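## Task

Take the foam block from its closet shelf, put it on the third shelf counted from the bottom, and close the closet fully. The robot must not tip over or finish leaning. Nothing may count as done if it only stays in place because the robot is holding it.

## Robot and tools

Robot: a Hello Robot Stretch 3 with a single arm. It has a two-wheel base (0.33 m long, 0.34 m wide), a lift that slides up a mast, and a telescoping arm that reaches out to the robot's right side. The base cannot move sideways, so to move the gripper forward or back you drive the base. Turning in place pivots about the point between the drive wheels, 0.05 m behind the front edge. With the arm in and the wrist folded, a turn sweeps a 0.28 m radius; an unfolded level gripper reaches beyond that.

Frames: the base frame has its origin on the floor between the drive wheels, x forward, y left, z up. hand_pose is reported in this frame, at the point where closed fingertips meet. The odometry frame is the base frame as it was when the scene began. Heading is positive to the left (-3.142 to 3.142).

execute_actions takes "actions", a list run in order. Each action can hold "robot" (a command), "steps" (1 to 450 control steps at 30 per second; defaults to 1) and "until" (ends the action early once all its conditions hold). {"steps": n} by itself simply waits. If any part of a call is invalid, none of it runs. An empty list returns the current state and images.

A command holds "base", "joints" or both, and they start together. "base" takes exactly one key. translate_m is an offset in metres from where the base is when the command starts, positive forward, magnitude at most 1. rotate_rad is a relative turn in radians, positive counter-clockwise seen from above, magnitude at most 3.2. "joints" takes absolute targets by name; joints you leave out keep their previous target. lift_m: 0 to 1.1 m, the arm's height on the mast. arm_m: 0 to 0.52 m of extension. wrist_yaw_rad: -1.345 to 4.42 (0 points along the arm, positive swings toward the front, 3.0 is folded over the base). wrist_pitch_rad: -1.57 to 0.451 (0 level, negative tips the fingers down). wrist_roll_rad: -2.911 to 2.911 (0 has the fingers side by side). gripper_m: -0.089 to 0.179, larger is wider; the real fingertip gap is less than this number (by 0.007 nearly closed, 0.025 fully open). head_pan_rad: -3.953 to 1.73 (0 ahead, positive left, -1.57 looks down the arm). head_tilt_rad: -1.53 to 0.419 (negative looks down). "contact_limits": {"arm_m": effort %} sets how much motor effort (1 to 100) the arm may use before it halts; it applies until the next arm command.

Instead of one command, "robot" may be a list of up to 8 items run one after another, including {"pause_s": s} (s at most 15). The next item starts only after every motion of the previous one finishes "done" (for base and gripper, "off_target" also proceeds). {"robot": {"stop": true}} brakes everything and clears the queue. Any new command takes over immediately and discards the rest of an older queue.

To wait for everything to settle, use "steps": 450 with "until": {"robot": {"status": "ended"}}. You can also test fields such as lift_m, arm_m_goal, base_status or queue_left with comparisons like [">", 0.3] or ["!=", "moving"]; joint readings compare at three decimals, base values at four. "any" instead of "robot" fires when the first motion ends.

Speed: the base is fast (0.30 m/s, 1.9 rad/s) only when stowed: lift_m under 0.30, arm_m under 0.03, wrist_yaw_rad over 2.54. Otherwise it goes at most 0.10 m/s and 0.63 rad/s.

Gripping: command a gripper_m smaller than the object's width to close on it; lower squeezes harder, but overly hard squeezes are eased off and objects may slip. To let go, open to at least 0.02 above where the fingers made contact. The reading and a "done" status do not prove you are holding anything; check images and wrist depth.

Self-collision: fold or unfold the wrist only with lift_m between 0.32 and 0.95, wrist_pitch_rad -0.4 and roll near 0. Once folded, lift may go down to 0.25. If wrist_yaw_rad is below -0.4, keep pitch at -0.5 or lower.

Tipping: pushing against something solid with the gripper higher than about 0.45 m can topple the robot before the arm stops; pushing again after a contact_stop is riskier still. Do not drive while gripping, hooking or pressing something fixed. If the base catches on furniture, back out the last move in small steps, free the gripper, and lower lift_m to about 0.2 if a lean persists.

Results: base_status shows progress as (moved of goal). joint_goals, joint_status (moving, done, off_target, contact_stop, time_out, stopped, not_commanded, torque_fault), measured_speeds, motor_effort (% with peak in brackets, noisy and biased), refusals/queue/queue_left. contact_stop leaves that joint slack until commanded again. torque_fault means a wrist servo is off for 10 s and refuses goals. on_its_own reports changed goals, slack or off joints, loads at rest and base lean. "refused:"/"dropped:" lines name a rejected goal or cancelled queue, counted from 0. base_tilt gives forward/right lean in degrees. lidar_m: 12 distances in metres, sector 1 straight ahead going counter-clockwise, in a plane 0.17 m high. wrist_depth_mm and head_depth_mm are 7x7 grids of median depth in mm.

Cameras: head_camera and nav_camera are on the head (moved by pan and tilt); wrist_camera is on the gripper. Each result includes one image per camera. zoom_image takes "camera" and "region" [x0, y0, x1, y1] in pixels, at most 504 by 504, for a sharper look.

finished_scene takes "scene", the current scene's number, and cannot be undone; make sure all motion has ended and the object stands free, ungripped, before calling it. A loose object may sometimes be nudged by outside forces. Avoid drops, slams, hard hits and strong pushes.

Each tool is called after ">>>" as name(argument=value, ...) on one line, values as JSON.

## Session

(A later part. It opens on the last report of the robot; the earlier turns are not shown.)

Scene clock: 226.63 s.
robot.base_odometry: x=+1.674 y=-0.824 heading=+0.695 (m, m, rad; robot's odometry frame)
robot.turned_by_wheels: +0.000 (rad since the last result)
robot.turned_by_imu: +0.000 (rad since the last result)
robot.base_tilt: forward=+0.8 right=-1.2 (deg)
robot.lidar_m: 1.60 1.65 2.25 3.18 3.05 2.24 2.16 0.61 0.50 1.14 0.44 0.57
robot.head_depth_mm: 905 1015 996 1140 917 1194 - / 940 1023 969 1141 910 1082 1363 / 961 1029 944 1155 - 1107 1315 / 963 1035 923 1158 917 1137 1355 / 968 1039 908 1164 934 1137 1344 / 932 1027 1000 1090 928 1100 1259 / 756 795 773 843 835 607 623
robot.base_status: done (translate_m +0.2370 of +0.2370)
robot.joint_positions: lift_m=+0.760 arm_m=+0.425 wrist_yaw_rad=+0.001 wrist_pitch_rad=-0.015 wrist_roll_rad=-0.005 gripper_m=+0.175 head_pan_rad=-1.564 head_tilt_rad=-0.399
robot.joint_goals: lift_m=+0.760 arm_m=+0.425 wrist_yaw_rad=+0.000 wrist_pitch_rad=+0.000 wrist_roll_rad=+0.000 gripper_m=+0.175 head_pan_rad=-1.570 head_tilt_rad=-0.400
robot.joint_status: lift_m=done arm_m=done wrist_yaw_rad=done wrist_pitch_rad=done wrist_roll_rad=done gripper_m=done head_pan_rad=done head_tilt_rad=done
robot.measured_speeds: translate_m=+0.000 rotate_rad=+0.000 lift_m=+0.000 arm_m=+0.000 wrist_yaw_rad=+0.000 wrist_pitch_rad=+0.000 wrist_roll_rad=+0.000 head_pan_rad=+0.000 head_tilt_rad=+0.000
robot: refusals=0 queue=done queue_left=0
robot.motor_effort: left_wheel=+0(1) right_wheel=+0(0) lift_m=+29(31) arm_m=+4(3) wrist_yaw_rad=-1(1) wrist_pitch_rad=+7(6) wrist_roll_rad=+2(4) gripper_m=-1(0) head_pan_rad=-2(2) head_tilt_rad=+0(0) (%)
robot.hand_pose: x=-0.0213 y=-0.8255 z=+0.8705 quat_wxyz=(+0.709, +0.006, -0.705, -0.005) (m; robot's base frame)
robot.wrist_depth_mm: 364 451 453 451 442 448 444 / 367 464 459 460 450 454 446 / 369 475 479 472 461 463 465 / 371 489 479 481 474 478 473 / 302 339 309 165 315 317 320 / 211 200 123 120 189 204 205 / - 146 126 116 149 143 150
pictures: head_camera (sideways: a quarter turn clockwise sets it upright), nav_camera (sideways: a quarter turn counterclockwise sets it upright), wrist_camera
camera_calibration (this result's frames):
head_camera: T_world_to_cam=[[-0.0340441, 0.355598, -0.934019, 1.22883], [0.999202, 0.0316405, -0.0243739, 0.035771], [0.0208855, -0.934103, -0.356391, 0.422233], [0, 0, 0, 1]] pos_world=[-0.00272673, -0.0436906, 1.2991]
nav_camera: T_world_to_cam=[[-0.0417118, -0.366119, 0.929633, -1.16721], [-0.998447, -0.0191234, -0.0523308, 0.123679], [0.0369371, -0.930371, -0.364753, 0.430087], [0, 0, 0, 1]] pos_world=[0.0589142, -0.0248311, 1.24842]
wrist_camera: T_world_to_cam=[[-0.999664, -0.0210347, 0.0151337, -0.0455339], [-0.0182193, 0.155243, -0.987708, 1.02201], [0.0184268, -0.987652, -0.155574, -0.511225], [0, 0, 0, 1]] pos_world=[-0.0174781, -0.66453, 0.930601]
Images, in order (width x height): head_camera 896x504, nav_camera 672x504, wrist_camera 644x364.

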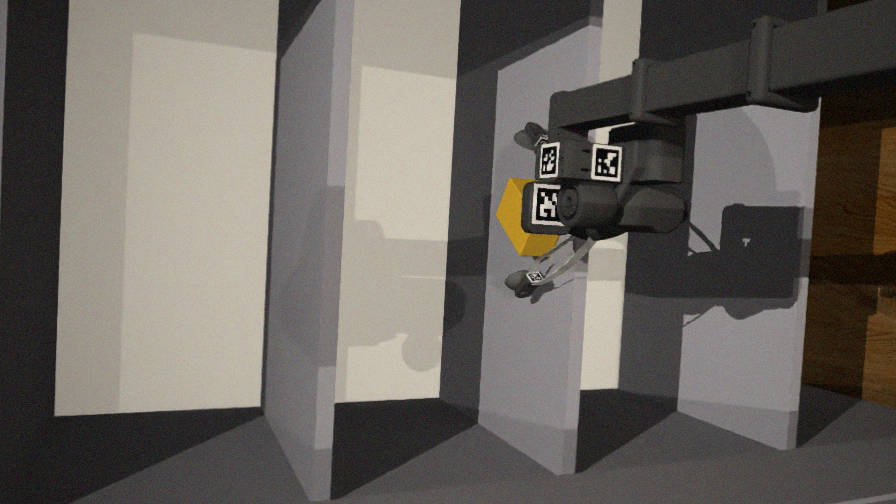

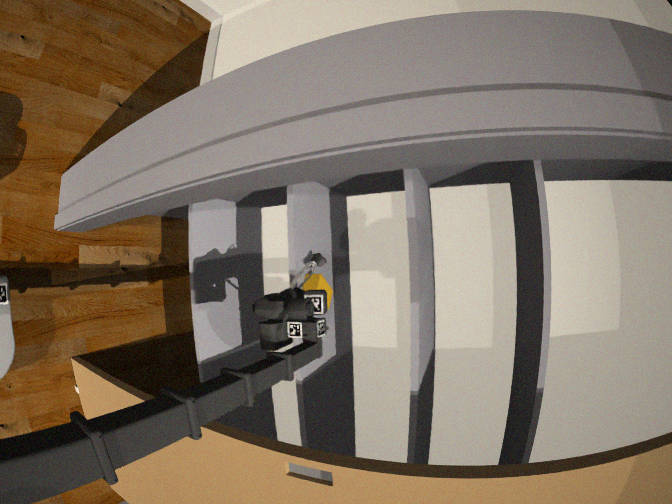

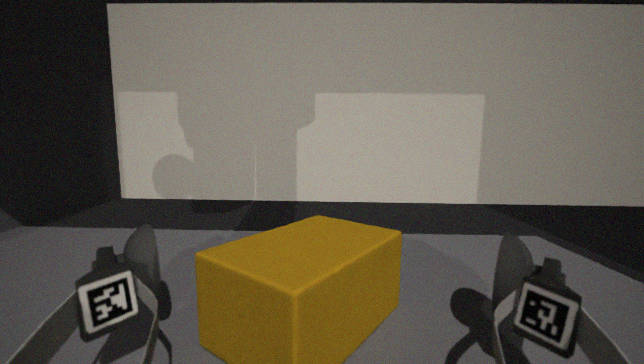

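>>> execute_actions(actions=[{"robot":{"joints":{"gripper_m":0.02}},"steps":90},{"robot":{"joints":{"lift_m":0.785}},"steps":60,"until":{"robot":{"status":"ended"}}}])

Scene clock: 230.97 s.
robot.base_odometry: x=+1.674 y=-0.824 heading=+0.695 (m, m, rad; robot's odometry frame)
robot.turned_by_wheels: +0.000 (rad since the last result)
robot.turned_by_imu: +0.001 (rad since the last result)
robot.base_tilt: forward=+0.6 right=-1.2 (deg)
robot.lidar_m: 1.59 1.66 2.25 3.18 3.07 2.25 2.15 0.61 0.50 1.14 0.44 0.57
robot.head_depth_mm: 910 1017 995 1140 915 1203 - / 933 1024 971 1147 952 1119 1330 / 958 1024 946 1156 - 1113 1323 / 967 1034 923 1165 943 1147 1353 / 969 1030 911 1170 937 1136 1341 / 934 1031 1007 1090 928 1098 1248 / 754 794 774 844 835 605 622
robot.base_status: done (translate_m +0.2370 of +0.2370)
robot.joint_positions: lift_m=+0.785 arm_m=+0.425 wrist_yaw_rad=+0.001 wrist_pitch_rad=-0.019 wrist_roll_rad=-0.005 gripper_m=+0.021 head_pan_rad=-1.564 head_tilt_rad=-0.399
robot.joint_goals: lift_m=+0.785 arm_m=+0.425 wrist_yaw_rad=+0.000 wrist_pitch_rad=+0.000 wrist_roll_rad=+0.000 gripper_m=+0.020 head_pan_rad=-1.570 head_tilt_rad=-0.400
robot.joint_status: lift_m=done arm_m=done wrist_yaw_rad=done wrist_pitch_rad=done wrist_roll_rad=done gripper_m=done head_pan_rad=done head_tilt_rad=done
robot.measured_speeds: translate_m=+0.000 rotate_rad=+0.000 lift_m=+0.000 arm_m=+0.000 wrist_yaw_rad=+0.000 wrist_pitch_rad=+0.000 wrist_roll_rad=+0.000 head_pan_rad=+0.000 head_tilt_rad=+0.000
robot: refusals=0 queue=done queue_left=0
robot.motor_effort: left_wheel=+0(0) right_wheel=+0(0) lift_m=+30(31) arm_m=+3(3) wrist_yaw_rad=+0(1) wrist_pitch_rad=+8(8) wrist_roll_rad=+2(2) gripper_m=-20(100) head_pan_rad=-2(2) head_tilt_rad=+0(0) (%)
robot.hand_pose: x=-0.0213 y=-0.8254 z=+0.8945 quat_wxyz=(+0.709, +0.007, -0.705, -0.007) (m; robot's base frame)
robot.wrist_depth_mm: 363 451 451 445 443 444 438 / 365 468 467 461 455 458 447 / 371 473 468 468 462 465 462 / 366 484 486 484 479 473 471 / 337 378 406 164 391 396 397 / 245 249 133 124 132 254 254 / 183 184 175 126 177 187 188
pictures: head_camera (sideways: a quarter turn clockwise sets it upright), nav_camera (sideways: a quarter turn counterclockwise sets it upright), wrist_camera
camera_calibration (this result's frames):
head_camera: T_world_to_cam=[[-0.0340441, 0.355598, -0.934019, 1.22883], [0.999202, 0.0316404, -0.0243739, 0.035771], [0.0208855, -0.934103, -0.356391, 0.422232], [0, 0, 0, 1]] pos_world=[-0.00272673, -0.0436906, 1.2991]
nav_camera: T_world_to_cam=[[-0.0417118, -0.366119, 0.929633, -1.16721], [-0.998447, -0.0191234, -0.0523308, 0.123679], [0.0369371, -0.930372, -0.364753, 0.430087], [0, 0, 0, 1]] pos_world=[0.0589142, -0.0248311, 1.24842]
wrist_camera: T_world_to_cam=[[-0.999664, -0.0210907, 0.0150563, -0.0458723], [-0.0182208, 0.158947, -0.987119, 1.04825], [0.0184259, -0.987062, -0.159278, -0.503583], [0, 0, 0, 1]] pos_world=[-0.0174781, -0.66465, 0.955224]
Images, in order (width x height): head_camera 896x504, nav_camera 672x504, wrist_camera 644x364.

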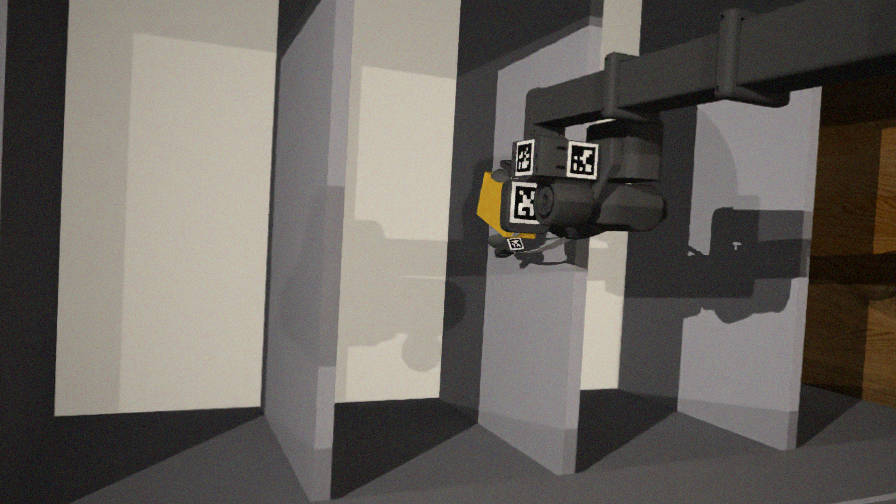

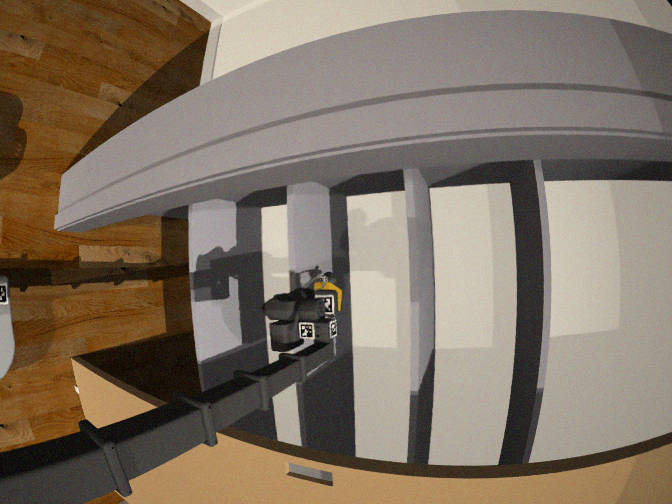

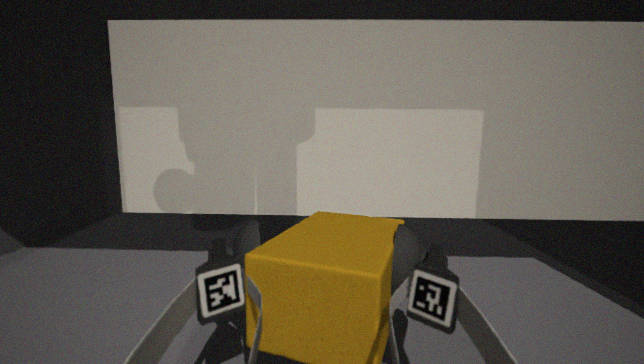

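>>> execute_actions(actions=[{"robot":[{"joints":{"arm_m":0.05}},{"joints":{"lift_m":1.05,"head_tilt_rad":-0.25}}],"steps":300,"until":{"robot":{"status":"ended"}}}])

Scene clock: 238.37 s.
robot.base_odometry: x=+1.674 y=-0.824 heading=+0.695 (m, m, rad; robot's odometry frame)
robot.turned_by_wheels: +0.000 (rad since the last result)
robot.turned_by_imu: +0.001 (rad since the last result)
robot.base_tilt: forward=+0.7 right=-1.2 (deg)
robot.lidar_m: 1.60 1.65 2.24 3.18 3.06 2.25 2.16 0.61 0.50 1.14 0.45 0.57
robot.head_depth_mm: 969 1028 1065 958 - - - / 977 1025 1084 814 - - - / 978 1035 1074 799 - - - / 980 1037 1077 885 997 1205 1049 / 988 1045 1081 1147 1051 1200 1044 / 986 1021 1077 1041 1041 1181 1044 / 762 785 817 797 861 839 913
robot.base_status: done (translate_m +0.2370 of +0.2370)
robot.joint_positions: lift_m=+1.050 arm_m=+0.050 wrist_yaw_rad=+0.001 wrist_pitch_rad=-0.020 wrist_roll_rad=-0.004 gripper_m=+0.021 head_pan_rad=-1.564 head_tilt_rad=-0.260
robot.joint_goals: lift_m=+1.050 arm_m=+0.050 wrist_yaw_rad=+0.000 wrist_pitch_rad=+0.000 wrist_roll_rad=+0.000 gripper_m=+0.020 head_pan_rad=-1.570 head_tilt_rad=-0.250
robot.joint_status: lift_m=done arm_m=done wrist_yaw_rad=done wrist_pitch_rad=done wrist_roll_rad=done gripper_m=done head_pan_rad=done head_tilt_rad=done
robot.measured_speeds: translate_m=+0.000 rotate_rad=+0.000 lift_m=+0.000 arm_m=+0.000 wrist_yaw_rad=+0.000 wrist_pitch_rad=+0.000 wrist_roll_rad=+0.000 head_pan_rad=+0.000 head_tilt_rad=+0.000
robot: refusals=0 queue=done queue_left=0
robot.motor_effort: left_wheel=+0(0) right_wheel=+0(0) lift_m=+30(29) arm_m=-2(3) wrist_yaw_rad=-1(1) wrist_pitch_rad=+9(9) wrist_roll_rad=+2(2) gripper_m=-20(21) head_pan_rad=-3(1) head_tilt_rad=+4(16) (%)
robot.hand_pose: x=-0.0213 y=-0.4510 z=+1.1592 quat_wxyz=(+0.709, +0.008, -0.705, -0.007) (m; robot's base frame)
robot.wrist_depth_mm: 360 476 581 572 561 560 549 / 363 508 819 816 809 793 792 / 363 518 844 847 831 831 822 / 364 458 553 567 572 596 607 / 362 507 811 165 876 854 836 / 365 521 133 124 132 814 801 / 366 480 558 126 559 593 598
pictures: head_camera (sideways: a quarter turn clockwise sets it upright), nav_camera (sideways: a quarter turn counterclockwise sets it upright), wrist_camera
camera_calibration (this result's frames):
head_camera: T_world_to_cam=[[-0.033114, 0.222969, -0.974263, 1.28139], [0.999227, 0.0280299, -0.0275477, 0.0399075], [0.0211662, -0.974423, -0.223725, 0.249566], [0, 0, 0, 1]] pos_world=[-0.00272713, -0.0436447, 1.30534]
nav_camera: T_world_to_cam=[[-0.0426383, -0.234, 0.971301, -1.22162], [-0.998397, -0.0262442, -0.0501504, 0.120849], [0.0372262, -0.971882, -0.232506, 0.257969], [0, 0, 0, 1]] pos_world=[0.0589642, -0.0319727, 1.2526]
wrist_camera: T_world_to_cam=[[-0.999669, -0.0211039, 0.0147307, -0.0415891], [-0.0179271, 0.16032, -0.986902, 1.25035], [0.0184658, -0.986839, -0.160645, -0.0901592], [0, 0, 0, 1]] pos_world=[-0.0174954, -0.290306, 1.2201]
Images, in order (width x height): head_camera 896x504, nav_camera 672x504, wrist_camera 644x364.

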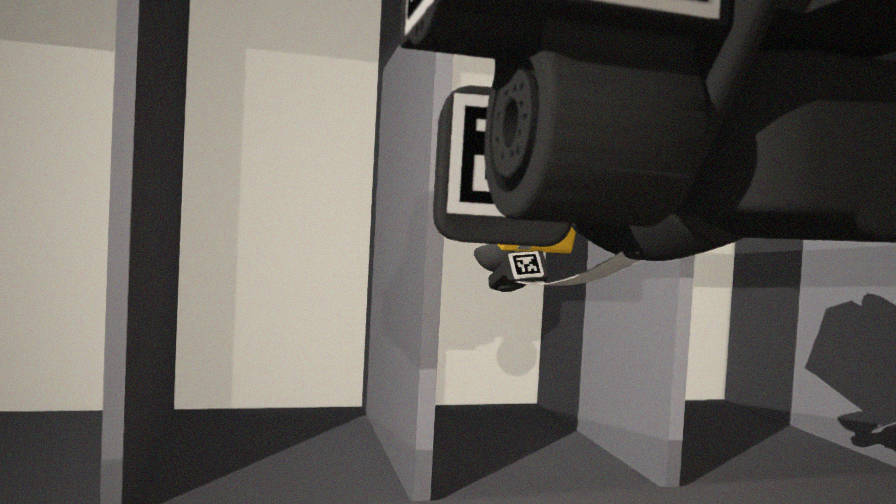

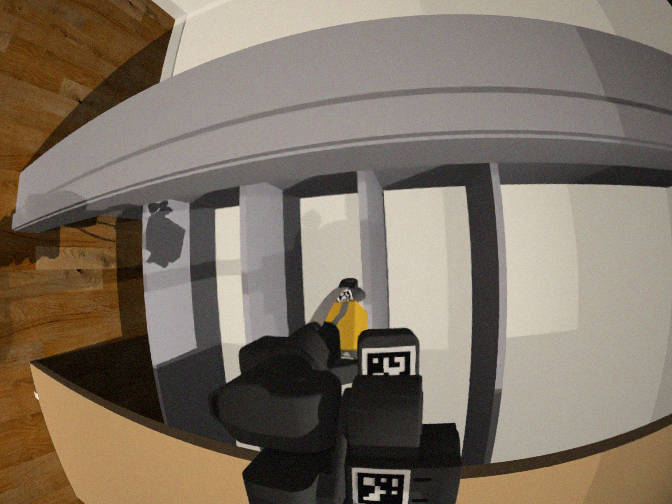

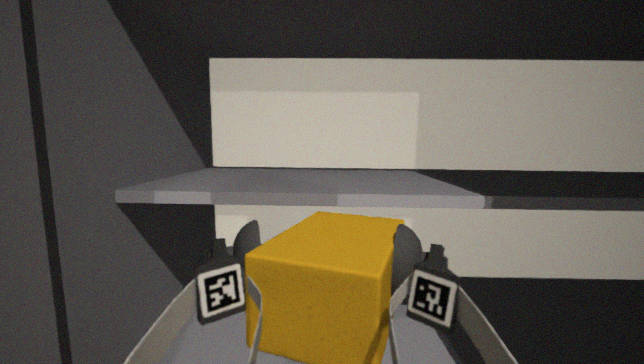

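>>> execute_actions(actions=[{"robot":[{"joints":{"lift_m":1.098}},{"joints":{"arm_m":0.2}}],"steps":300,"until":{"robot":{"status":"ended"}}}])

Scene clock: 244.60 s.
robot.base_odometry: x=+1.674 y=-0.824 heading=+0.695 (m, m, rad; robot's odometry frame)
robot.turned_by_wheels: +0.000 (rad since the last result)
robot.turned_by_imu: +0.001 (rad since the last result)
robot.base_tilt: forward=+0.7 right=-1.3 (deg)
robot.lidar_m: 1.59 1.65 2.25 3.20 3.05 2.24 2.16 0.61 0.50 1.14 0.45 0.57
robot.head_depth_mm: 970 867 - - 1088 878 1066 / 975 900 - - 1084 873 1063 / 978 1031 - - 1009 1216 1056 / 979 1036 1083 1151 1060 1215 1050 / 993 1041 1084 1148 1043 1210 1044 / 988 1018 1072 1036 1037 1115 1037 / 758 788 818 798 864 838 913
robot.base_status: done (translate_m +0.2370 of +0.2370)
robot.joint_positions: lift_m=+1.098 arm_m=+0.200 wrist_yaw_rad=+0.001 wrist_pitch_rad=-0.021 wrist_roll_rad=-0.004 gripper_m=+0.021 head_pan_rad=-1.564 head_tilt_rad=-0.260
robot.joint_goals: lift_m=+1.098 arm_m=+0.200 wrist_yaw_rad=+0.000 wrist_pitch_rad=+0.000 wrist_roll_rad=+0.000 gripper_m=+0.020 head_pan_rad=-1.570 head_tilt_rad=-0.250
robot.joint_status: lift_m=done arm_m=done wrist_yaw_rad=done wrist_pitch_rad=done wrist_roll_rad=done gripper_m=done head_pan_rad=done head_tilt_rad=done
robot.measured_speeds: translate_m=+0.000 rotate_rad=+0.000 lift_m=+0.000 arm_m=+0.000 wrist_yaw_rad=+0.000 wrist_pitch_rad=+0.000 wrist_roll_rad=+0.000 head_pan_rad=+0.000 head_tilt_rad=+0.000
robot: refusals=0 queue=done queue_left=0
robot.motor_effort: left_wheel=+0(0) right_wheel=+0(0) lift_m=+30(31) arm_m=+3(4) wrist_yaw_rad=+0(0) wrist_pitch_rad=+9(9) wrist_roll_rad=+2(2) gripper_m=-21(20) head_pan_rad=-2(2) head_tilt_rad=+4(4) (%)
robot.hand_pose: x=-0.0213 y=-0.6004 z=+1.2071 quat_wxyz=(+0.709, +0.008, -0.705, -0.007) (m; robot's base frame)
robot.wrist_depth_mm: 360 444 437 444 432 423 421 / 363 513 679 669 666 655 654 / 362 510 690 688 682 684 664 / 370 522 696 707 689 704 692 / 347 405 432 165 418 419 424 / 332 434 132 124 132 319 319 / 366 489 626 126 646 666 668
pictures: head_camera (sideways: a quarter turn clockwise sets it upright), nav_camera (sideways: a quarter turn counterclockwise sets it upright), wrist_camera
camera_calibration (this result's frames):
head_camera: T_world_to_cam=[[-0.0331128, 0.222787, -0.974305, 1.28144], [0.999227, 0.0280249, -0.0275516, 0.0399126], [0.0211666, -0.974464, -0.223543, 0.24933], [0, 0, 0, 1]] pos_world=[-0.00272713, -0.0436441, 1.30535]
nav_camera: T_world_to_cam=[[-0.0426396, -0.233819, 0.971345, -1.22168], [-0.998397, -0.0262536, -0.0501468, 0.120844], [0.0372266, -0.971926, -0.232325, 0.257734], [0, 0, 0, 1]] pos_world=[0.0589642, -0.0319819, 1.25261]
wrist_camera: T_world_to_cam=[[-0.999672, -0.0211015, 0.0145086, -0.0451784], [-0.0177103, 0.160476, -0.986881, 1.32169], [0.0184964, -0.986814, -0.160798, -0.229667], [0, 0, 0, 1]] pos_world=[-0.017508, -0.439693, 1.26808]
Images, in order (width x height): head_camera 896x504, nav_camera 672x504, wrist_camera 644x364.

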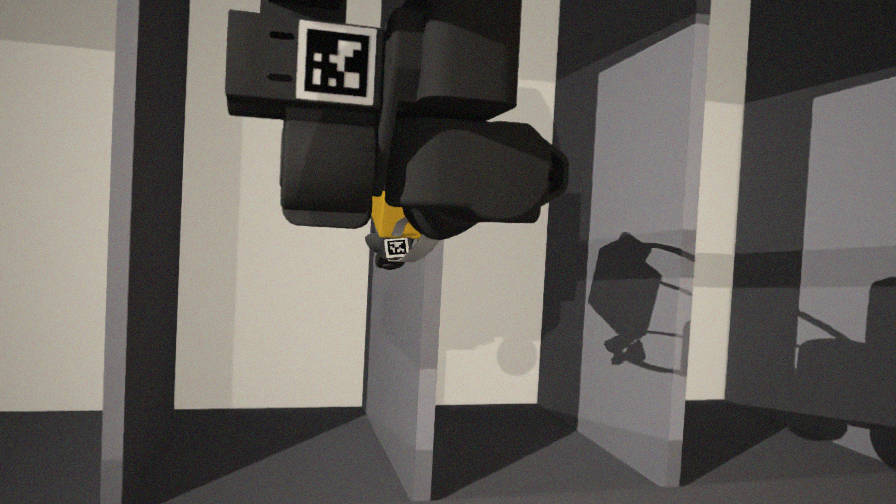

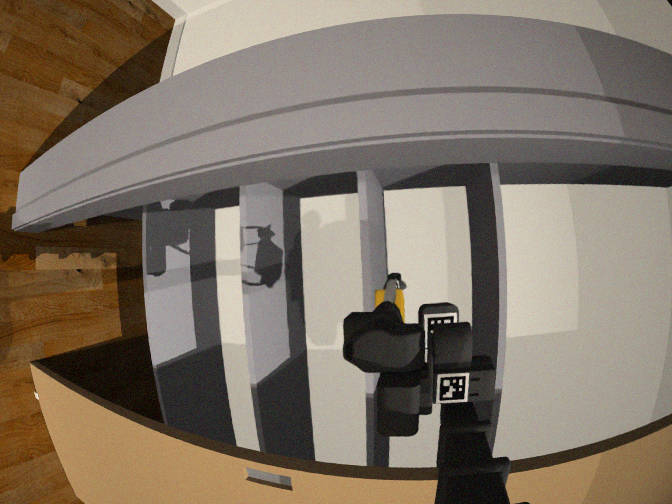

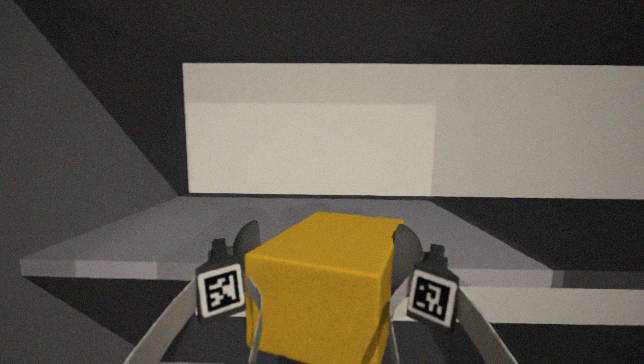

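>>> execute_actions(actions=[{"robot":[{"joints":{"arm_m":0.41}},{"joints":{"lift_m":1.083}}],"steps":300,"until":{"robot":{"status":"ended"}}}])

Scene clock: 248.57 s.
robot.base_odometry: x=+1.674 y=-0.824 heading=+0.695 (m, m, rad; robot's odometry frame)
robot.turned_by_wheels: +0.000 (rad since the last result)
robot.turned_by_imu: +0.001 (rad since the last result)
robot.base_tilt: forward=+0.7 right=-1.2 (deg)
robot.lidar_m: 1.60 1.65 2.25 3.16 3.06 2.24 2.15 0.61 0.50 1.14 0.44 0.57
robot.head_depth_mm: 970 1022 1053 957 1092 876 1064 / 975 1023 1057 1137 1082 872 1057 / 974 1030 1062 1155 1066 1212 1058 / 984 1038 1078 1142 1059 1208 1053 / 984 1042 1082 1147 1050 1194 1043 / 982 1023 1075 1036 1035 1114 1040 / 759 785 819 794 863 835 914
robot.base_status: done (translate_m +0.2370 of +0.2370)
robot.joint_positions: lift_m=+1.083 arm_m=+0.410 wrist_yaw_rad=+0.001 wrist_pitch_rad=-0.021 wrist_roll_rad=-0.004 gripper_m=+0.021 head_pan_rad=-1.564 head_tilt_rad=-0.260
robot.joint_goals: lift_m=+1.083 arm_m=+0.410 wrist_yaw_rad=+0.000 wrist_pitch_rad=+0.000 wrist_roll_rad=+0.000 gripper_m=+0.020 head_pan_rad=-1.570 head_tilt_rad=-0.250
robot.joint_status: lift_m=done arm_m=done wrist_yaw_rad=done wrist_pitch_rad=done wrist_roll_rad=done gripper_m=done head_pan_rad=done head_tilt_rad=done
robot.measured_speeds: translate_m=+0.000 rotate_rad=+0.000 lift_m=+0.000 arm_m=+0.000 wrist_yaw_rad=+0.000 wrist_pitch_rad=+0.000 wrist_roll_rad=+0.000 head_pan_rad=+0.000 head_tilt_rad=+0.000
robot: refusals=0 queue=done queue_left=0
robot.motor_effort: left_wheel=+0(0) right_wheel=+0(0) lift_m=+21(30) arm_m=+3(4) wrist_yaw_rad=-1(1) wrist_pitch_rad=+9(10) wrist_roll_rad=+2(2) gripper_m=-20(20) head_pan_rad=-3(3) head_tilt_rad=+4(4) (%)
robot.hand_pose: x=-0.0213 y=-0.8104 z=+1.1926 quat_wxyz=(+0.709, +0.008, -0.705, -0.007) (m; robot's base frame)
robot.wrist_depth_mm: 360 450 463 460 455 455 458 / 365 477 479 468 471 464 461 / 370 492 487 484 482 474 472 / 369 499 502 498 489 489 486 / 335 356 386 165 373 371 374 / 231 233 133 124 132 238 240 / 172 174 166 126 168 177 177
pictures: head_camera (sideways: a quarter turn clockwise sets it upright), nav_camera (sideways: a quarter turn counterclockwise sets it upright), wrist_camera
camera_calibration (this result's frames):
head_camera: T_world_to_cam=[[-0.0331123, 0.222726, -0.974319, 1.28146], [0.999227, 0.0280228, -0.0275529, 0.0399143], [0.0211664, -0.974478, -0.223481, 0.24925], [0, 0, 0, 1]] pos_world=[-0.00272715, -0.0436439, 1.30535]
nav_camera: T_world_to_cam=[[-0.0426401, -0.233758, 0.971359, -1.2217], [-0.998397, -0.0262564, -0.0501456, 0.120843], [0.0372264, -0.97194, -0.232264, 0.257654], [0, 0, 0, 1]] pos_world=[0.0589643, -0.031985, 1.25261]
wrist_camera: T_world_to_cam=[[-0.999673, -0.0210997, 0.0144218, -0.0492939], [-0.0176244, 0.160477, -0.986882, 1.34104], [0.0185086, -0.986814, -0.160796, -0.439246], [0, 0, 0, 1]] pos_world=[-0.017513, -0.6497, 1.25353]
Images, in order (width x height): head_camera 896x504, nav_camera 672x504, wrist_camera 644x364.

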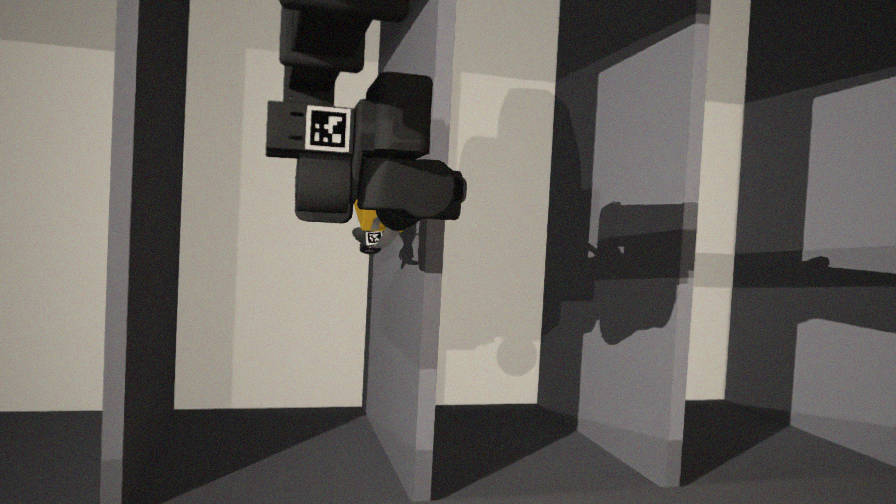

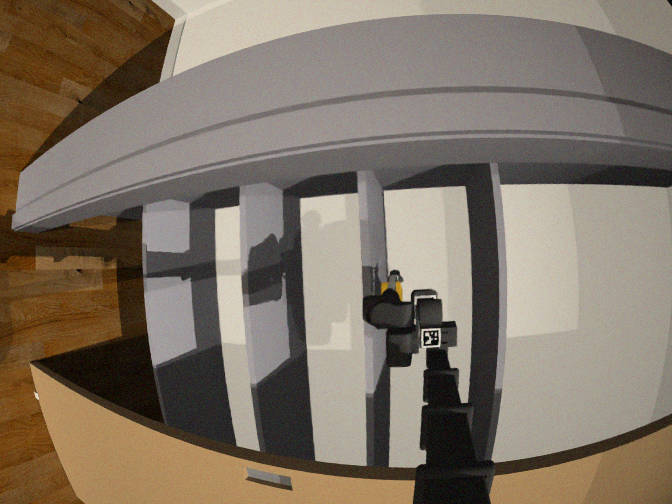

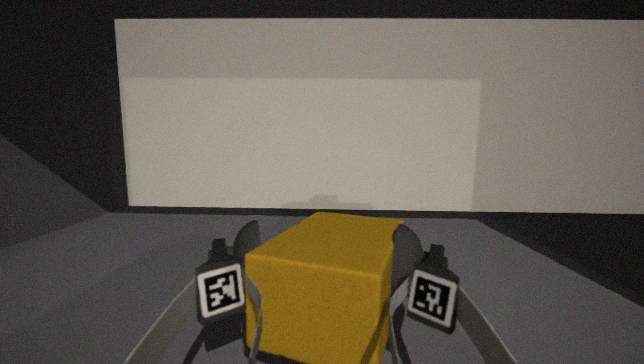

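>>> execute_actions(actions=[{"robot":{"joints":{"lift_m":1.07}},"steps":60,"until":{"robot":{"status":"ended"}}},{"robot":{"joints":{"gripper_m":0.175}},"steps":60},{"robot":[{"joints":{"lift_m":1.078}},{"joints":{"arm_m":0.1}}],"steps":200,"until":{"robot":{"status":"ended"}}}])

Scene clock: 255.97 s.
robot.base_odometry: x=+1.674 y=-0.824 heading=+0.695 (m, m, rad; robot's odometry frame)
robot.turned_by_wheels: +0.000 (rad since the last result)
robot.turned_by_imu: +0.001 (rad since the last result)
robot.base_tilt: forward=+0.7 right=-1.3 (deg)
robot.lidar_m: 1.60 1.65 2.24 3.19 3.05 2.24 2.16 0.61 0.50 1.14 0.45 0.57
robot.head_depth_mm: 973 1020 - - - 1257 1071 / 978 1025 1069 - - 1218 1059 / 979 1030 1075 - - - 1052 / 989 1033 1080 1017 1000 1210 1052 / 996 1039 1091 882 1048 1198 1046 / 988 1017 1072 1038 1039 1113 1039 / 761 788 820 799 864 836 913
robot.base_status: done (translate_m +0.2370 of +0.2370)
robot.joint_positions: lift_m=+1.078 arm_m=+0.100 wrist_yaw_rad=+0.001 wrist_pitch_rad=-0.021 wrist_roll_rad=-0.004 gripper_m=+0.175 head_pan_rad=-1.564 head_tilt_rad=-0.260
robot.joint_goals: lift_m=+1.078 arm_m=+0.100 wrist_yaw_rad=+0.000 wrist_pitch_rad=+0.000 wrist_roll_rad=+0.000 gripper_m=+0.175 head_pan_rad=-1.570 head_tilt_rad=-0.250
robot.joint_status: lift_m=done arm_m=done wrist_yaw_rad=done wrist_pitch_rad=done wrist_roll_rad=done gripper_m=done head_pan_rad=done head_tilt_rad=done
robot.measured_speeds: translate_m=+0.000 rotate_rad=+0.000 lift_m=+0.000 arm_m=+0.000 wrist_yaw_rad=+0.000 wrist_pitch_rad=+0.000 wrist_roll_rad=+0.000 head_pan_rad=+0.000 head_tilt_rad=+0.000
robot: refusals=0 queue=done queue_left=0
robot.motor_effort: left_wheel=+0(0) right_wheel=+0(0) lift_m=+29(31) arm_m=-3(2) wrist_yaw_rad=-1(1) wrist_pitch_rad=+10(9) wrist_roll_rad=+2(2) gripper_m=+1(91) head_pan_rad=-2(2) head_tilt_rad=+5(4) (%)
robot.hand_pose: x=-0.0213 y=-0.5010 z=+1.1871 quat_wxyz=(+0.709, +0.008, -0.705, -0.007) (m; robot's base frame)
robot.wrist_depth_mm: 359 459 485 492 484 479 479 / 361 506 763 767 775 772 741 / 363 513 777 785 789 772 791 / 365 507 730 622 782 780 760 / 367 433 793 445 446 455 458 / 346 637 800 836 830 832 816 / 385 518 642 643 629 619 648
pictures: head_camera (sideways: a quarter turn clockwise sets it upright), nav_camera (sideways: a quarter turn counterclockwise sets it upright), wrist_camera
camera_calibration (this result's frames):
head_camera: T_world_to_cam=[[-0.0331114, 0.222597, -0.974348, 1.2815], [0.999228, 0.0280193, -0.0275557, 0.0399179], [0.0211667, -0.974508, -0.223352, 0.249081], [0, 0, 0, 1]] pos_world=[-0.00272715, -0.0436434, 1.30536]
nav_camera: T_world_to_cam=[[-0.0426409, -0.233629, 0.97139, -1.22174], [-0.998397, -0.0262632, -0.050143, 0.12084], [0.0372267, -0.971971, -0.232135, 0.257486], [0, 0, 0, 1]] pos_world=[0.0589643, -0.0319915, 1.25262]
wrist_camera: T_world_to_cam=[[-0.999673, -0.0210973, 0.0144214, -0.0426866], [-0.0176236, 0.160477, -0.986882, 1.28603], [0.0185063, -0.986814, -0.160796, -0.134813], [0, 0, 0, 1]] pos_world=[-0.0175132, -0.340314, 1.2481]
Images, in order (width x height): head_camera 896x504, nav_camera 672x504, wrist_camera 644x364.

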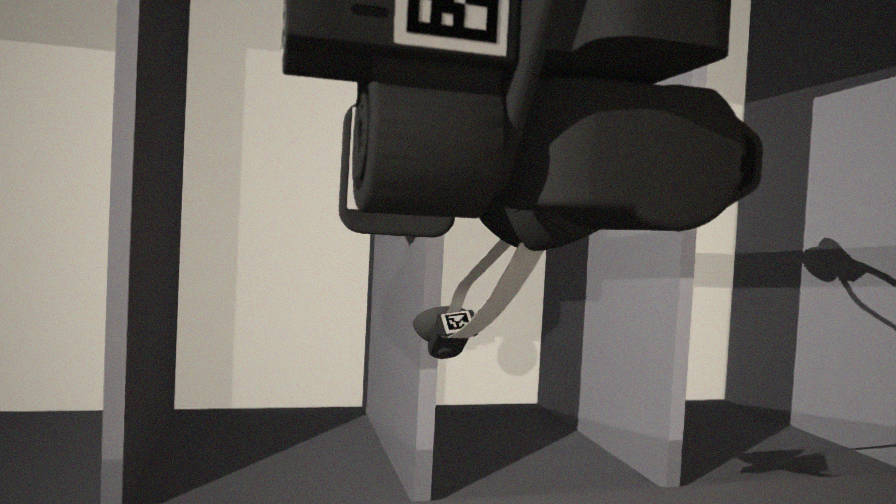

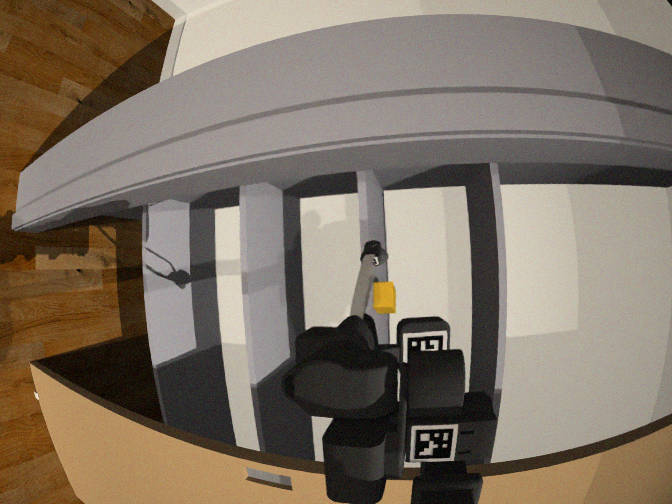

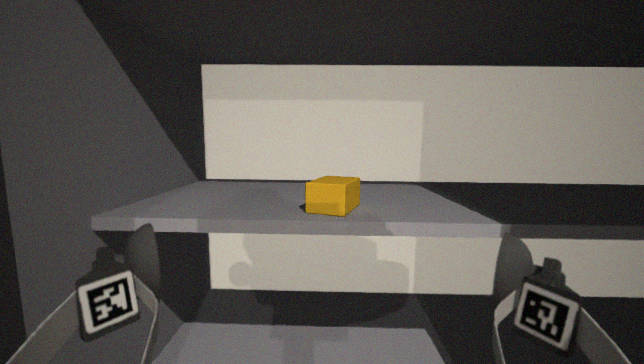

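>>> execute_actions(actions=[{"robot":[{"joints":{"arm_m":0.0}},{"joints":{"wrist_yaw_rad":1.57,"gripper_m":-0.04,"wrist_roll_rad":1.57,"lift_m":0.908,"head_pan_rad":-0.9,"head_tilt_rad":-0.35}},{"base":{"translate_m":0.37}},{"base":{"rotate_rad":-1.6}},{"joints":{"arm_m":0.49}}],"steps":450,"until":{"robot":{"status":"ended"}}},{"steps":300,"until":{"robot":{"status":"ended"}}}])

Scene clock: 274.43 s.
robot.base_odometry: x=+1.958 y=-0.587 heading=-0.905 (m, m, rad; robot's odometry frame)
robot.turned_by_wheels: -1.600 (rad since the last result)
robot.turned_by_imu: -1.567 (rad since the last result)
robot.base_tilt: forward=+0.6 right=-1.2 (deg)
robot.lidar_m: 0.40 1.17 1.29 1.23 1.27 1.69 3.59 3.26 2.64 2.53 0.75 0.41
robot.head_depth_mm: 821 909 1019 1157 1311 1567 1502 / 699 766 838 931 1047 1195 1372 / 636 680 724 785 855 953 1078 / 1491 1620 1714 1454 1554 1733 1410 / 1331 1462 1500 1336 1608 1359 1482 / 1196 1327 1303 1331 1458 1243 1479 / 1091 1202 1215 1275 1022 1200 1382
robot.base_status: done (rotate_rad -1.5999 of -1.6000)
robot.joint_positions: lift_m=+0.908 arm_m=+0.490 wrist_yaw_rad=+1.568 wrist_pitch_rad=-0.021 wrist_roll_rad=+1.569 gripper_m=-0.039 head_pan_rad=-0.907 head_tilt_rad=-0.346
robot.joint_goals: lift_m=+0.908 arm_m=+0.490 wrist_yaw_rad=+1.570 wrist_pitch_rad=+0.000 wrist_roll_rad=+1.570 gripper_m=-0.040 head_pan_rad=-0.900 head_tilt_rad=-0.350
robot.joint_status: lift_m=done arm_m=done wrist_yaw_rad=done wrist_pitch_rad=done wrist_roll_rad=done gripper_m=done head_pan_rad=done head_tilt_rad=done
robot.measured_speeds: translate_m=+0.000 rotate_rad=+0.000 lift_m=+0.000 arm_m=+0.000 wrist_yaw_rad=+0.000 wrist_pitch_rad=+0.000 wrist_roll_rad=+0.000 head_pan_rad=+0.000 head_tilt_rad=+0.000
robot: refusals=0 queue=done queue_left=0
robot.motor_effort: left_wheel=+3(8) right_wheel=-2(6) lift_m=+21(27) arm_m=+3(3) wrist_yaw_rad=+2(5) wrist_pitch_rad=+9(9) wrist_roll_rad=+1(2) gripper_m=-16(97) head_pan_rad=+2(28) head_tilt_rad=-2(11) (%)
robot.hand_pose: x=+0.2343 y=-0.6354 z=+1.0173 quat_wxyz=(+0.009, +0.706, -0.708, -0.006) (m; robot's base frame)
robot.wrist_depth_mm: 354 353 346 352 344 345 343 / 355 356 354 357 352 353 347 / 365 362 366 361 358 356 356 / 369 370 365 367 366 361 362 / - 840 - - - 953 - / - - - - - 952 - / - 926 959 - 956 923 953
pictures: head_camera (sideways: a quarter turn clockwise sets it upright), nav_camera (sideways: a quarter turn counterclockwise sets it upright), wrist_camera
camera_calibration (this result's frames):
head_camera: T_world_to_cam=[[-0.212877, 0.220946, -0.95177, 1.25309], [0.772842, 0.634079, -0.025661, 0.0388292], [0.597828, -0.741031, -0.305737, 0.352791], [0, 0, 0, 1]] pos_world=[0.025838, -0.0400577, 1.30151]
nav_camera: T_world_to_cam=[[0.159441, -0.275706, 0.947926, -1.19232], [-0.777339, -0.626962, -0.0516047, 0.121388], [0.608541, -0.728632, -0.314281, 0.360916], [0, 0, 0, 1]] pos_world=[0.0648324, 0.010351, 1.24992]
wrist_camera: T_world_to_cam=[[-0.00110472, -0.0129447, -0.999916, 1.01557], [-0.136783, 0.99052, -0.0126719, 0.708724], [0.9906, 0.136757, -0.00286485, 0.0259598], [0, 0, 0, 1]] pos_world=[0.0723472, -0.692409, 1.02454]
Images, in order (width x height): head_camera 896x504, nav_camera 672x504, wrist_camera 644x364.

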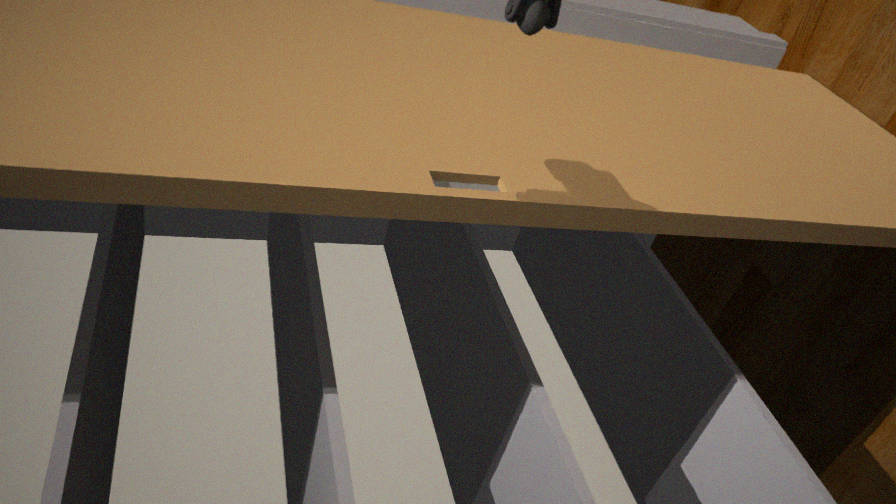

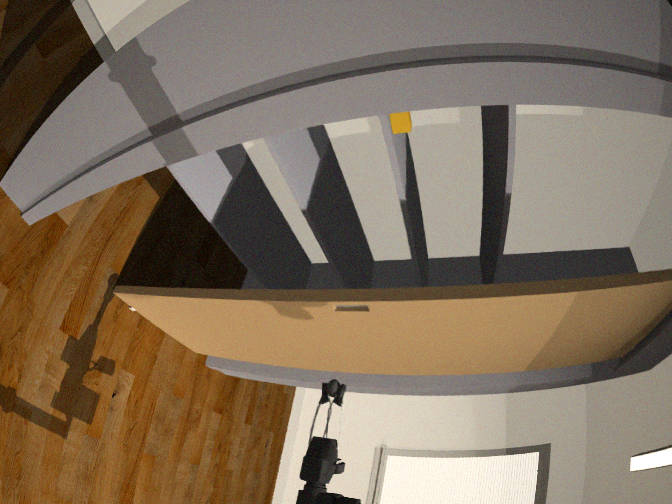

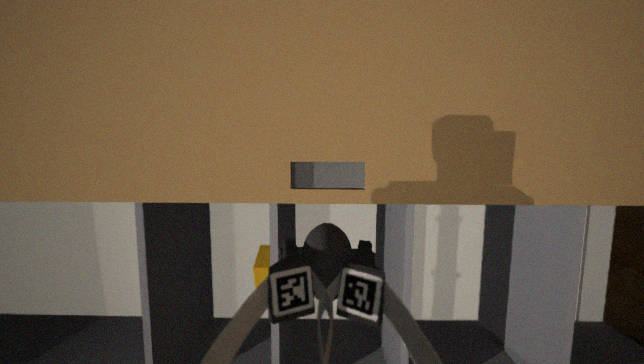

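>>> execute_actions(actions=[{"robot":{"base":{"translate_m":0.13},"joints":{"arm_m":0.503}},"steps":200,"until":{"robot":{"status":"ended"}}}])

Scene clock: 277.40 s.
robot.base_odometry: x=+2.038 y=-0.689 heading=-0.905 (m, m, rad; robot's odometry frame)
robot.turned_by_wheels: +0.000 (rad since the last result)
robot.turned_by_imu: +0.000 (rad since the last result)
robot.base_tilt: forward=+0.7 right=-1.2 (deg)
robot.lidar_m: 0.27 1.03 1.29 1.23 1.27 1.70 3.73 3.40 2.64 1.37 0.69 0.28
robot.head_depth_mm: 561 607 679 768 892 1066 1323 / 1371 1426 1187 690 736 801 935 / 1449 1543 1606 1475 1632 1819 1457 / 1278 1451 1395 1351 1559 1313 1489 / 1145 1301 1290 1338 1419 1208 1452 / 958 1167 1070 1238 929 1206 1045 / 823 1068 896 1161 871 1148 954
robot.base_status: done (translate_m +0.1300 of +0.1300)
robot.joint_positions: lift_m=+0.908 arm_m=+0.503 wrist_yaw_rad=+1.568 wrist_pitch_rad=-0.021 wrist_roll_rad=+1.569 gripper_m=-0.039 head_pan_rad=-0.907 head_tilt_rad=-0.346
robot.joint_goals: lift_m=+0.908 arm_m=+0.503 wrist_yaw_rad=+1.570 wrist_pitch_rad=+0.000 wrist_roll_rad=+1.570 gripper_m=-0.040 head_pan_rad=-0.900 head_tilt_rad=-0.350
robot.joint_status: lift_m=done arm_m=done wrist_yaw_rad=done wrist_pitch_rad=done wrist_roll_rad=done gripper_m=done head_pan_rad=done head_tilt_rad=done
robot.measured_speeds: translate_m=+0.000 rotate_rad=+0.000 lift_m=+0.000 arm_m=+0.000 wrist_yaw_rad=+0.000 wrist_pitch_rad=+0.000 wrist_roll_rad=+0.000 head_pan_rad=+0.000 head_tilt_rad=+0.000
robot: refusals=0 queue=done queue_left=0
robot.motor_effort: left_wheel=+2(8) right_wheel=-3(4) lift_m=+21(21) arm_m=+3(3) wrist_yaw_rad=+2(3) wrist_pitch_rad=+9(9) wrist_roll_rad=+0(1) gripper_m=-15(16) head_pan_rad=+2(3) head_tilt_rad=-1(2) (%)
robot.hand_pose: x=+0.2343 y=-0.6484 z=+1.0173 quat_wxyz=(+0.009, +0.706, -0.708, -0.006) (m; robot's base frame)
robot.wrist_depth_mm: 229 227 227 226 225 224 224 / 233 231 231 230 229 228 227 / 236 234 233 235 233 231 229 / 241 241 238 238 238 236 234 / 247 246 243 254 243 241 239 / - 678 - - 716 934 649 / - 711 995 - 938 929 652
pictures: head_camera (sideways: a quarter turn clockwise sets it upright), nav_camera (sideways: a quarter turn counterclockwise sets it upright), wrist_camera
camera_calibration (this result's frames):
head_camera: T_world_to_cam=[[-0.212878, 0.220947, -0.951769, 1.25309], [0.772842, 0.634079, -0.025661, 0.0388292], [0.597828, -0.74103, -0.305739, 0.352793], [0, 0, 0, 1]] pos_world=[0.025838, -0.0400577, 1.30151]
nav_camera: T_world_to_cam=[[0.159442, -0.275708, 0.947926, -1.19232], [-0.777339, -0.626962, -0.0516047, 0.121388], [0.608541, -0.728632, -0.314283, 0.360918], [0, 0, 0, 1]] pos_world=[0.0648324, 0.0103511, 1.24992]
wrist_camera: T_world_to_cam=[[-0.00110485, -0.0129447, -0.999916, 1.0154], [-0.136782, 0.99052, -0.0126719, 0.721598], [0.990601, 0.136757, -0.00286498, 0.0277373], [0, 0, 0, 1]] pos_world=[0.0723472, -0.705407, 1.02454]
Images, in order (width x height): head_camera 896x504, nav_camera 672x504, wrist_camera 644x364.

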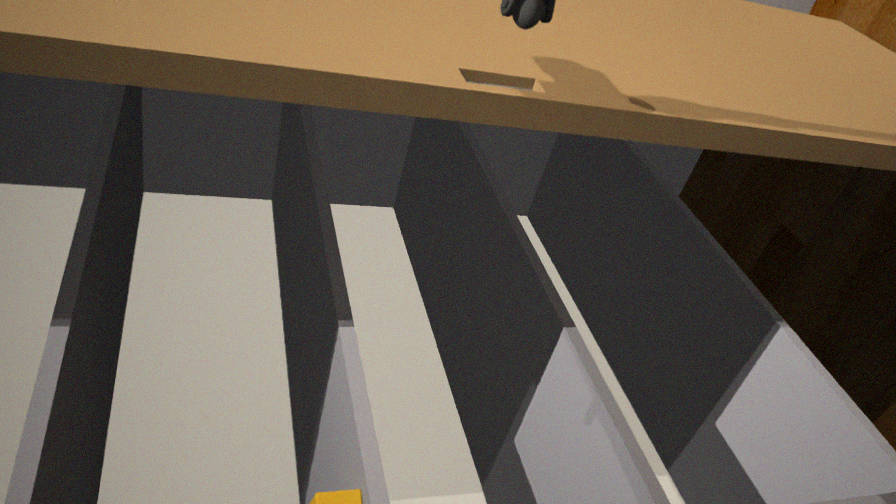

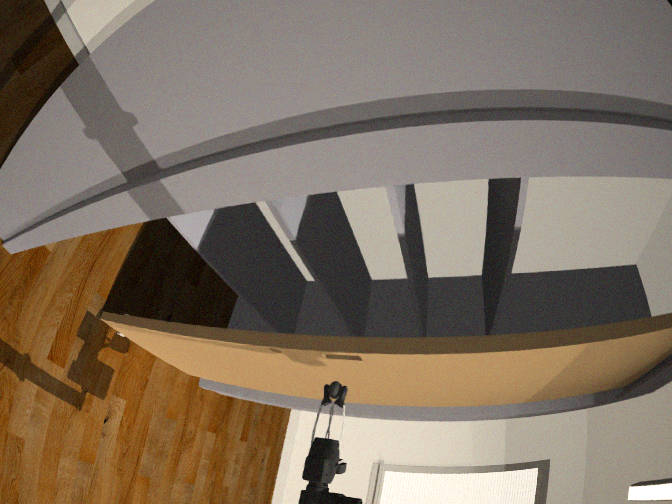

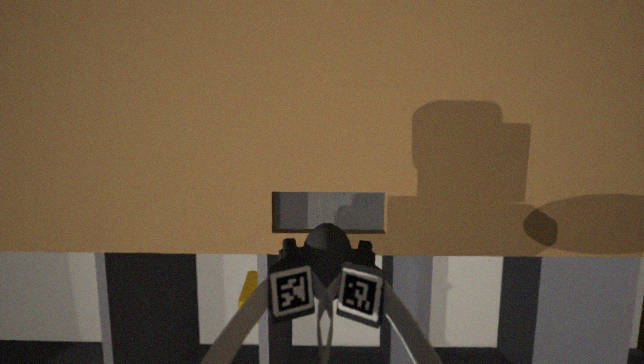

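>>> execute_actions(actions=[{"robot":[{"base":{"translate_m":0.07}},{"joints":{"arm_m":0.40},"contact_limits":{"arm_m":25}}],"steps":300,"until":{"robot":{"status":"ended"}}}])

Scene clock: 281.80 s.
robot.base_odometry: x=+2.082 y=-0.744 heading=-0.906 (m, m, rad; robot's odometry frame)
robot.turned_by_wheels: -0.001 (rad since the last result)
robot.turned_by_imu: -0.012 (rad since the last result)
robot.base_tilt: forward=+0.8 right=-1.2 (deg)
robot.lidar_m: 0.20 0.21 1.28 1.24 1.27 1.68 3.80 3.47 2.66 1.04 0.58 0.21
robot.head_depth_mm: 457 484 521 589 697 824 1040 / 1351 1441 1458 1204 601 649 713 / 1371 1513 1454 1373 1570 1689 1491 / 1112 1370 1357 1358 1422 1223 1461 / 926 1217 1091 1313 939 1209 1055 / 799 1093 919 1198 881 1162 982 / 701 1022 907 1138 - - -
robot.base_status: done (translate_m +0.0700 of +0.0700)
robot.joint_positions: lift_m=+0.908 arm_m=+0.401 wrist_yaw_rad=+1.544 wrist_pitch_rad=-0.024 wrist_roll_rad=+1.569 gripper_m=-0.039 head_pan_rad=-0.907 head_tilt_rad=-0.346
robot.joint_goals: lift_m=+0.908 arm_m=+0.400 wrist_yaw_rad=+1.570 wrist_pitch_rad=+0.000 wrist_roll_rad=+1.570 gripper_m=-0.040 head_pan_rad=-0.900 head_tilt_rad=-0.350
robot.joint_status: lift_m=done arm_m=done wrist_yaw_rad=done wrist_pitch_rad=done wrist_roll_rad=done gripper_m=done head_pan_rad=done head_tilt_rad=done
robot.measured_speeds: translate_m=+0.000 rotate_rad=+0.000 lift_m=+0.000 arm_m=+0.000 wrist_yaw_rad=+0.000 wrist_pitch_rad=+0.000 wrist_roll_rad=+0.000 head_pan_rad=+0.000 head_tilt_rad=+0.000
robot: refusals=0 queue=done queue_left=0
robot.on_its_own: left_wheel is at rest, and its effort (-23) is outside its rest range (-18 to +18); right_wheel is at rest, and its effort (+33) is outside its rest range (-18 to +18); wrist_yaw_rad is at rest, and its effort (+26) is outside its rest range (-12 to +12)
robot.motor_effort: left_wheel=-23(31) right_wheel=+33(40) lift_m=+21(21) arm_m=-5(6) wrist_yaw_rad=+26(52) wrist_pitch_rad=+11(11) wrist_roll_rad=+1(1) gripper_m=-15(16) head_pan_rad=+3(3) head_tilt_rad=-1(1) (%)
robot.contact_limits: arm_m 25 (drawing in: default 18, maximum 30; extending or still: default 25, maximum 41)
robot.hand_pose: x=+0.2341 y=-0.5524 z=+1.0164 quat_wxyz=(+0.010, +0.697, -0.717, -0.008) (m; robot's base frame)
robot.wrist_depth_mm: 172 171 170 170 169 169 169 / 173 173 172 172 172 171 170 / 175 175 174 174 174 172 173 / 177 177 177 176 175 176 175 / 180 179 180 191 178 177 177 / 342 181 181 - 180 180 178 / 873 681 873 917 851 883 616
pictures: head_camera (sideways: a quarter turn clockwise sets it upright), nav_camera (sideways: a quarter turn counterclockwise sets it upright), wrist_camera
camera_calibration (this result's frames):
head_camera: T_world_to_cam=[[-0.212931, 0.221, -0.951745, 1.25306], [0.772822, 0.634104, -0.0256591, 0.0388269], [0.597834, -0.740994, -0.305815, 0.352891], [0, 0, 0, 1]] pos_world=[0.0258391, -0.0400571, 1.30151]
nav_camera: T_world_to_cam=[[0.159497, -0.275762, 0.947901, -1.19228], [-0.777323, -0.626981, -0.0516059, 0.12139], [0.608547, -0.728594, -0.314358, 0.361016], [0, 0, 0, 1]] pos_world=[0.0648295, 0.0103561, 1.24992]
wrist_camera: T_world_to_cam=[[-0.00487169, -0.0123859, -0.999911, 1.01694], [-0.112945, 0.993532, -0.0117566, 0.621635], [0.993589, 0.112878, -0.00623911, 0.00434144], [0, 0, 0, 1]] pos_world=[0.0708514, -0.605509, 1.02419]
Images, in order (width x height): head_camera 896x504, nav_camera 672x504, wrist_camera 644x364.

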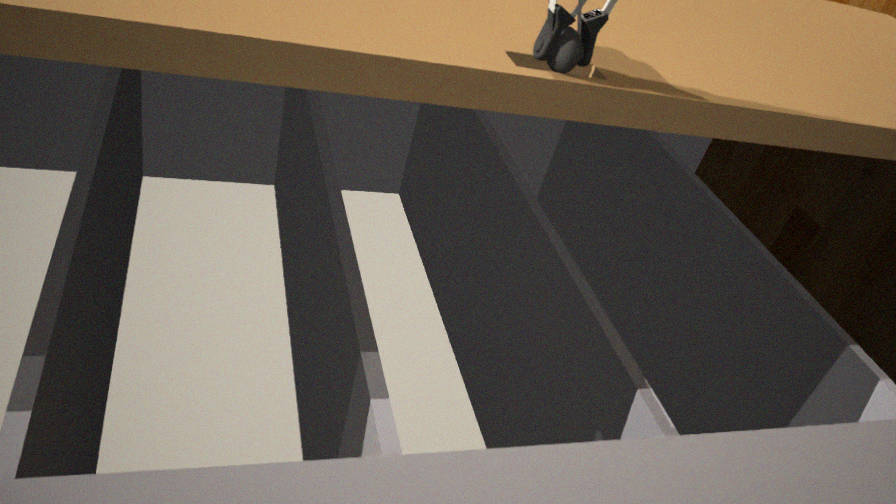

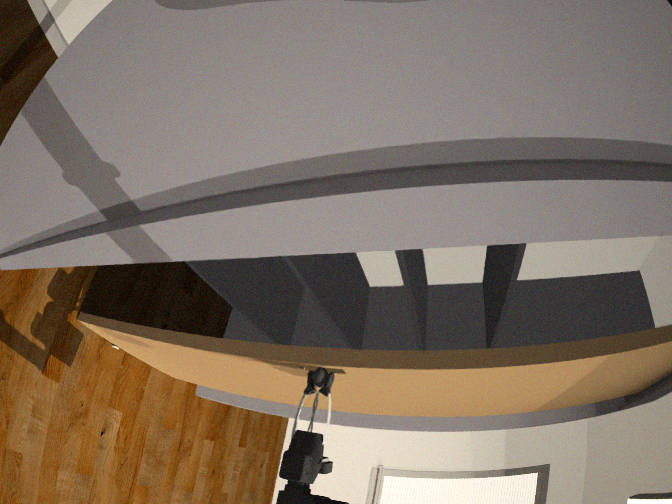

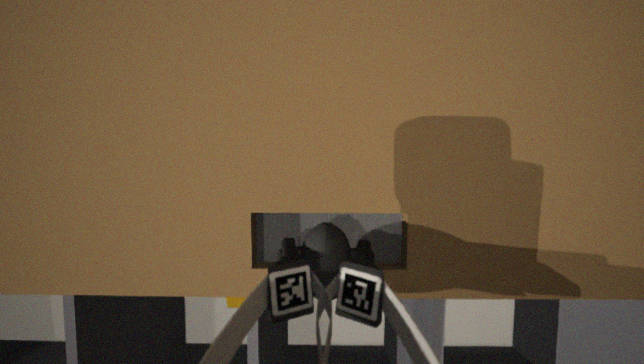

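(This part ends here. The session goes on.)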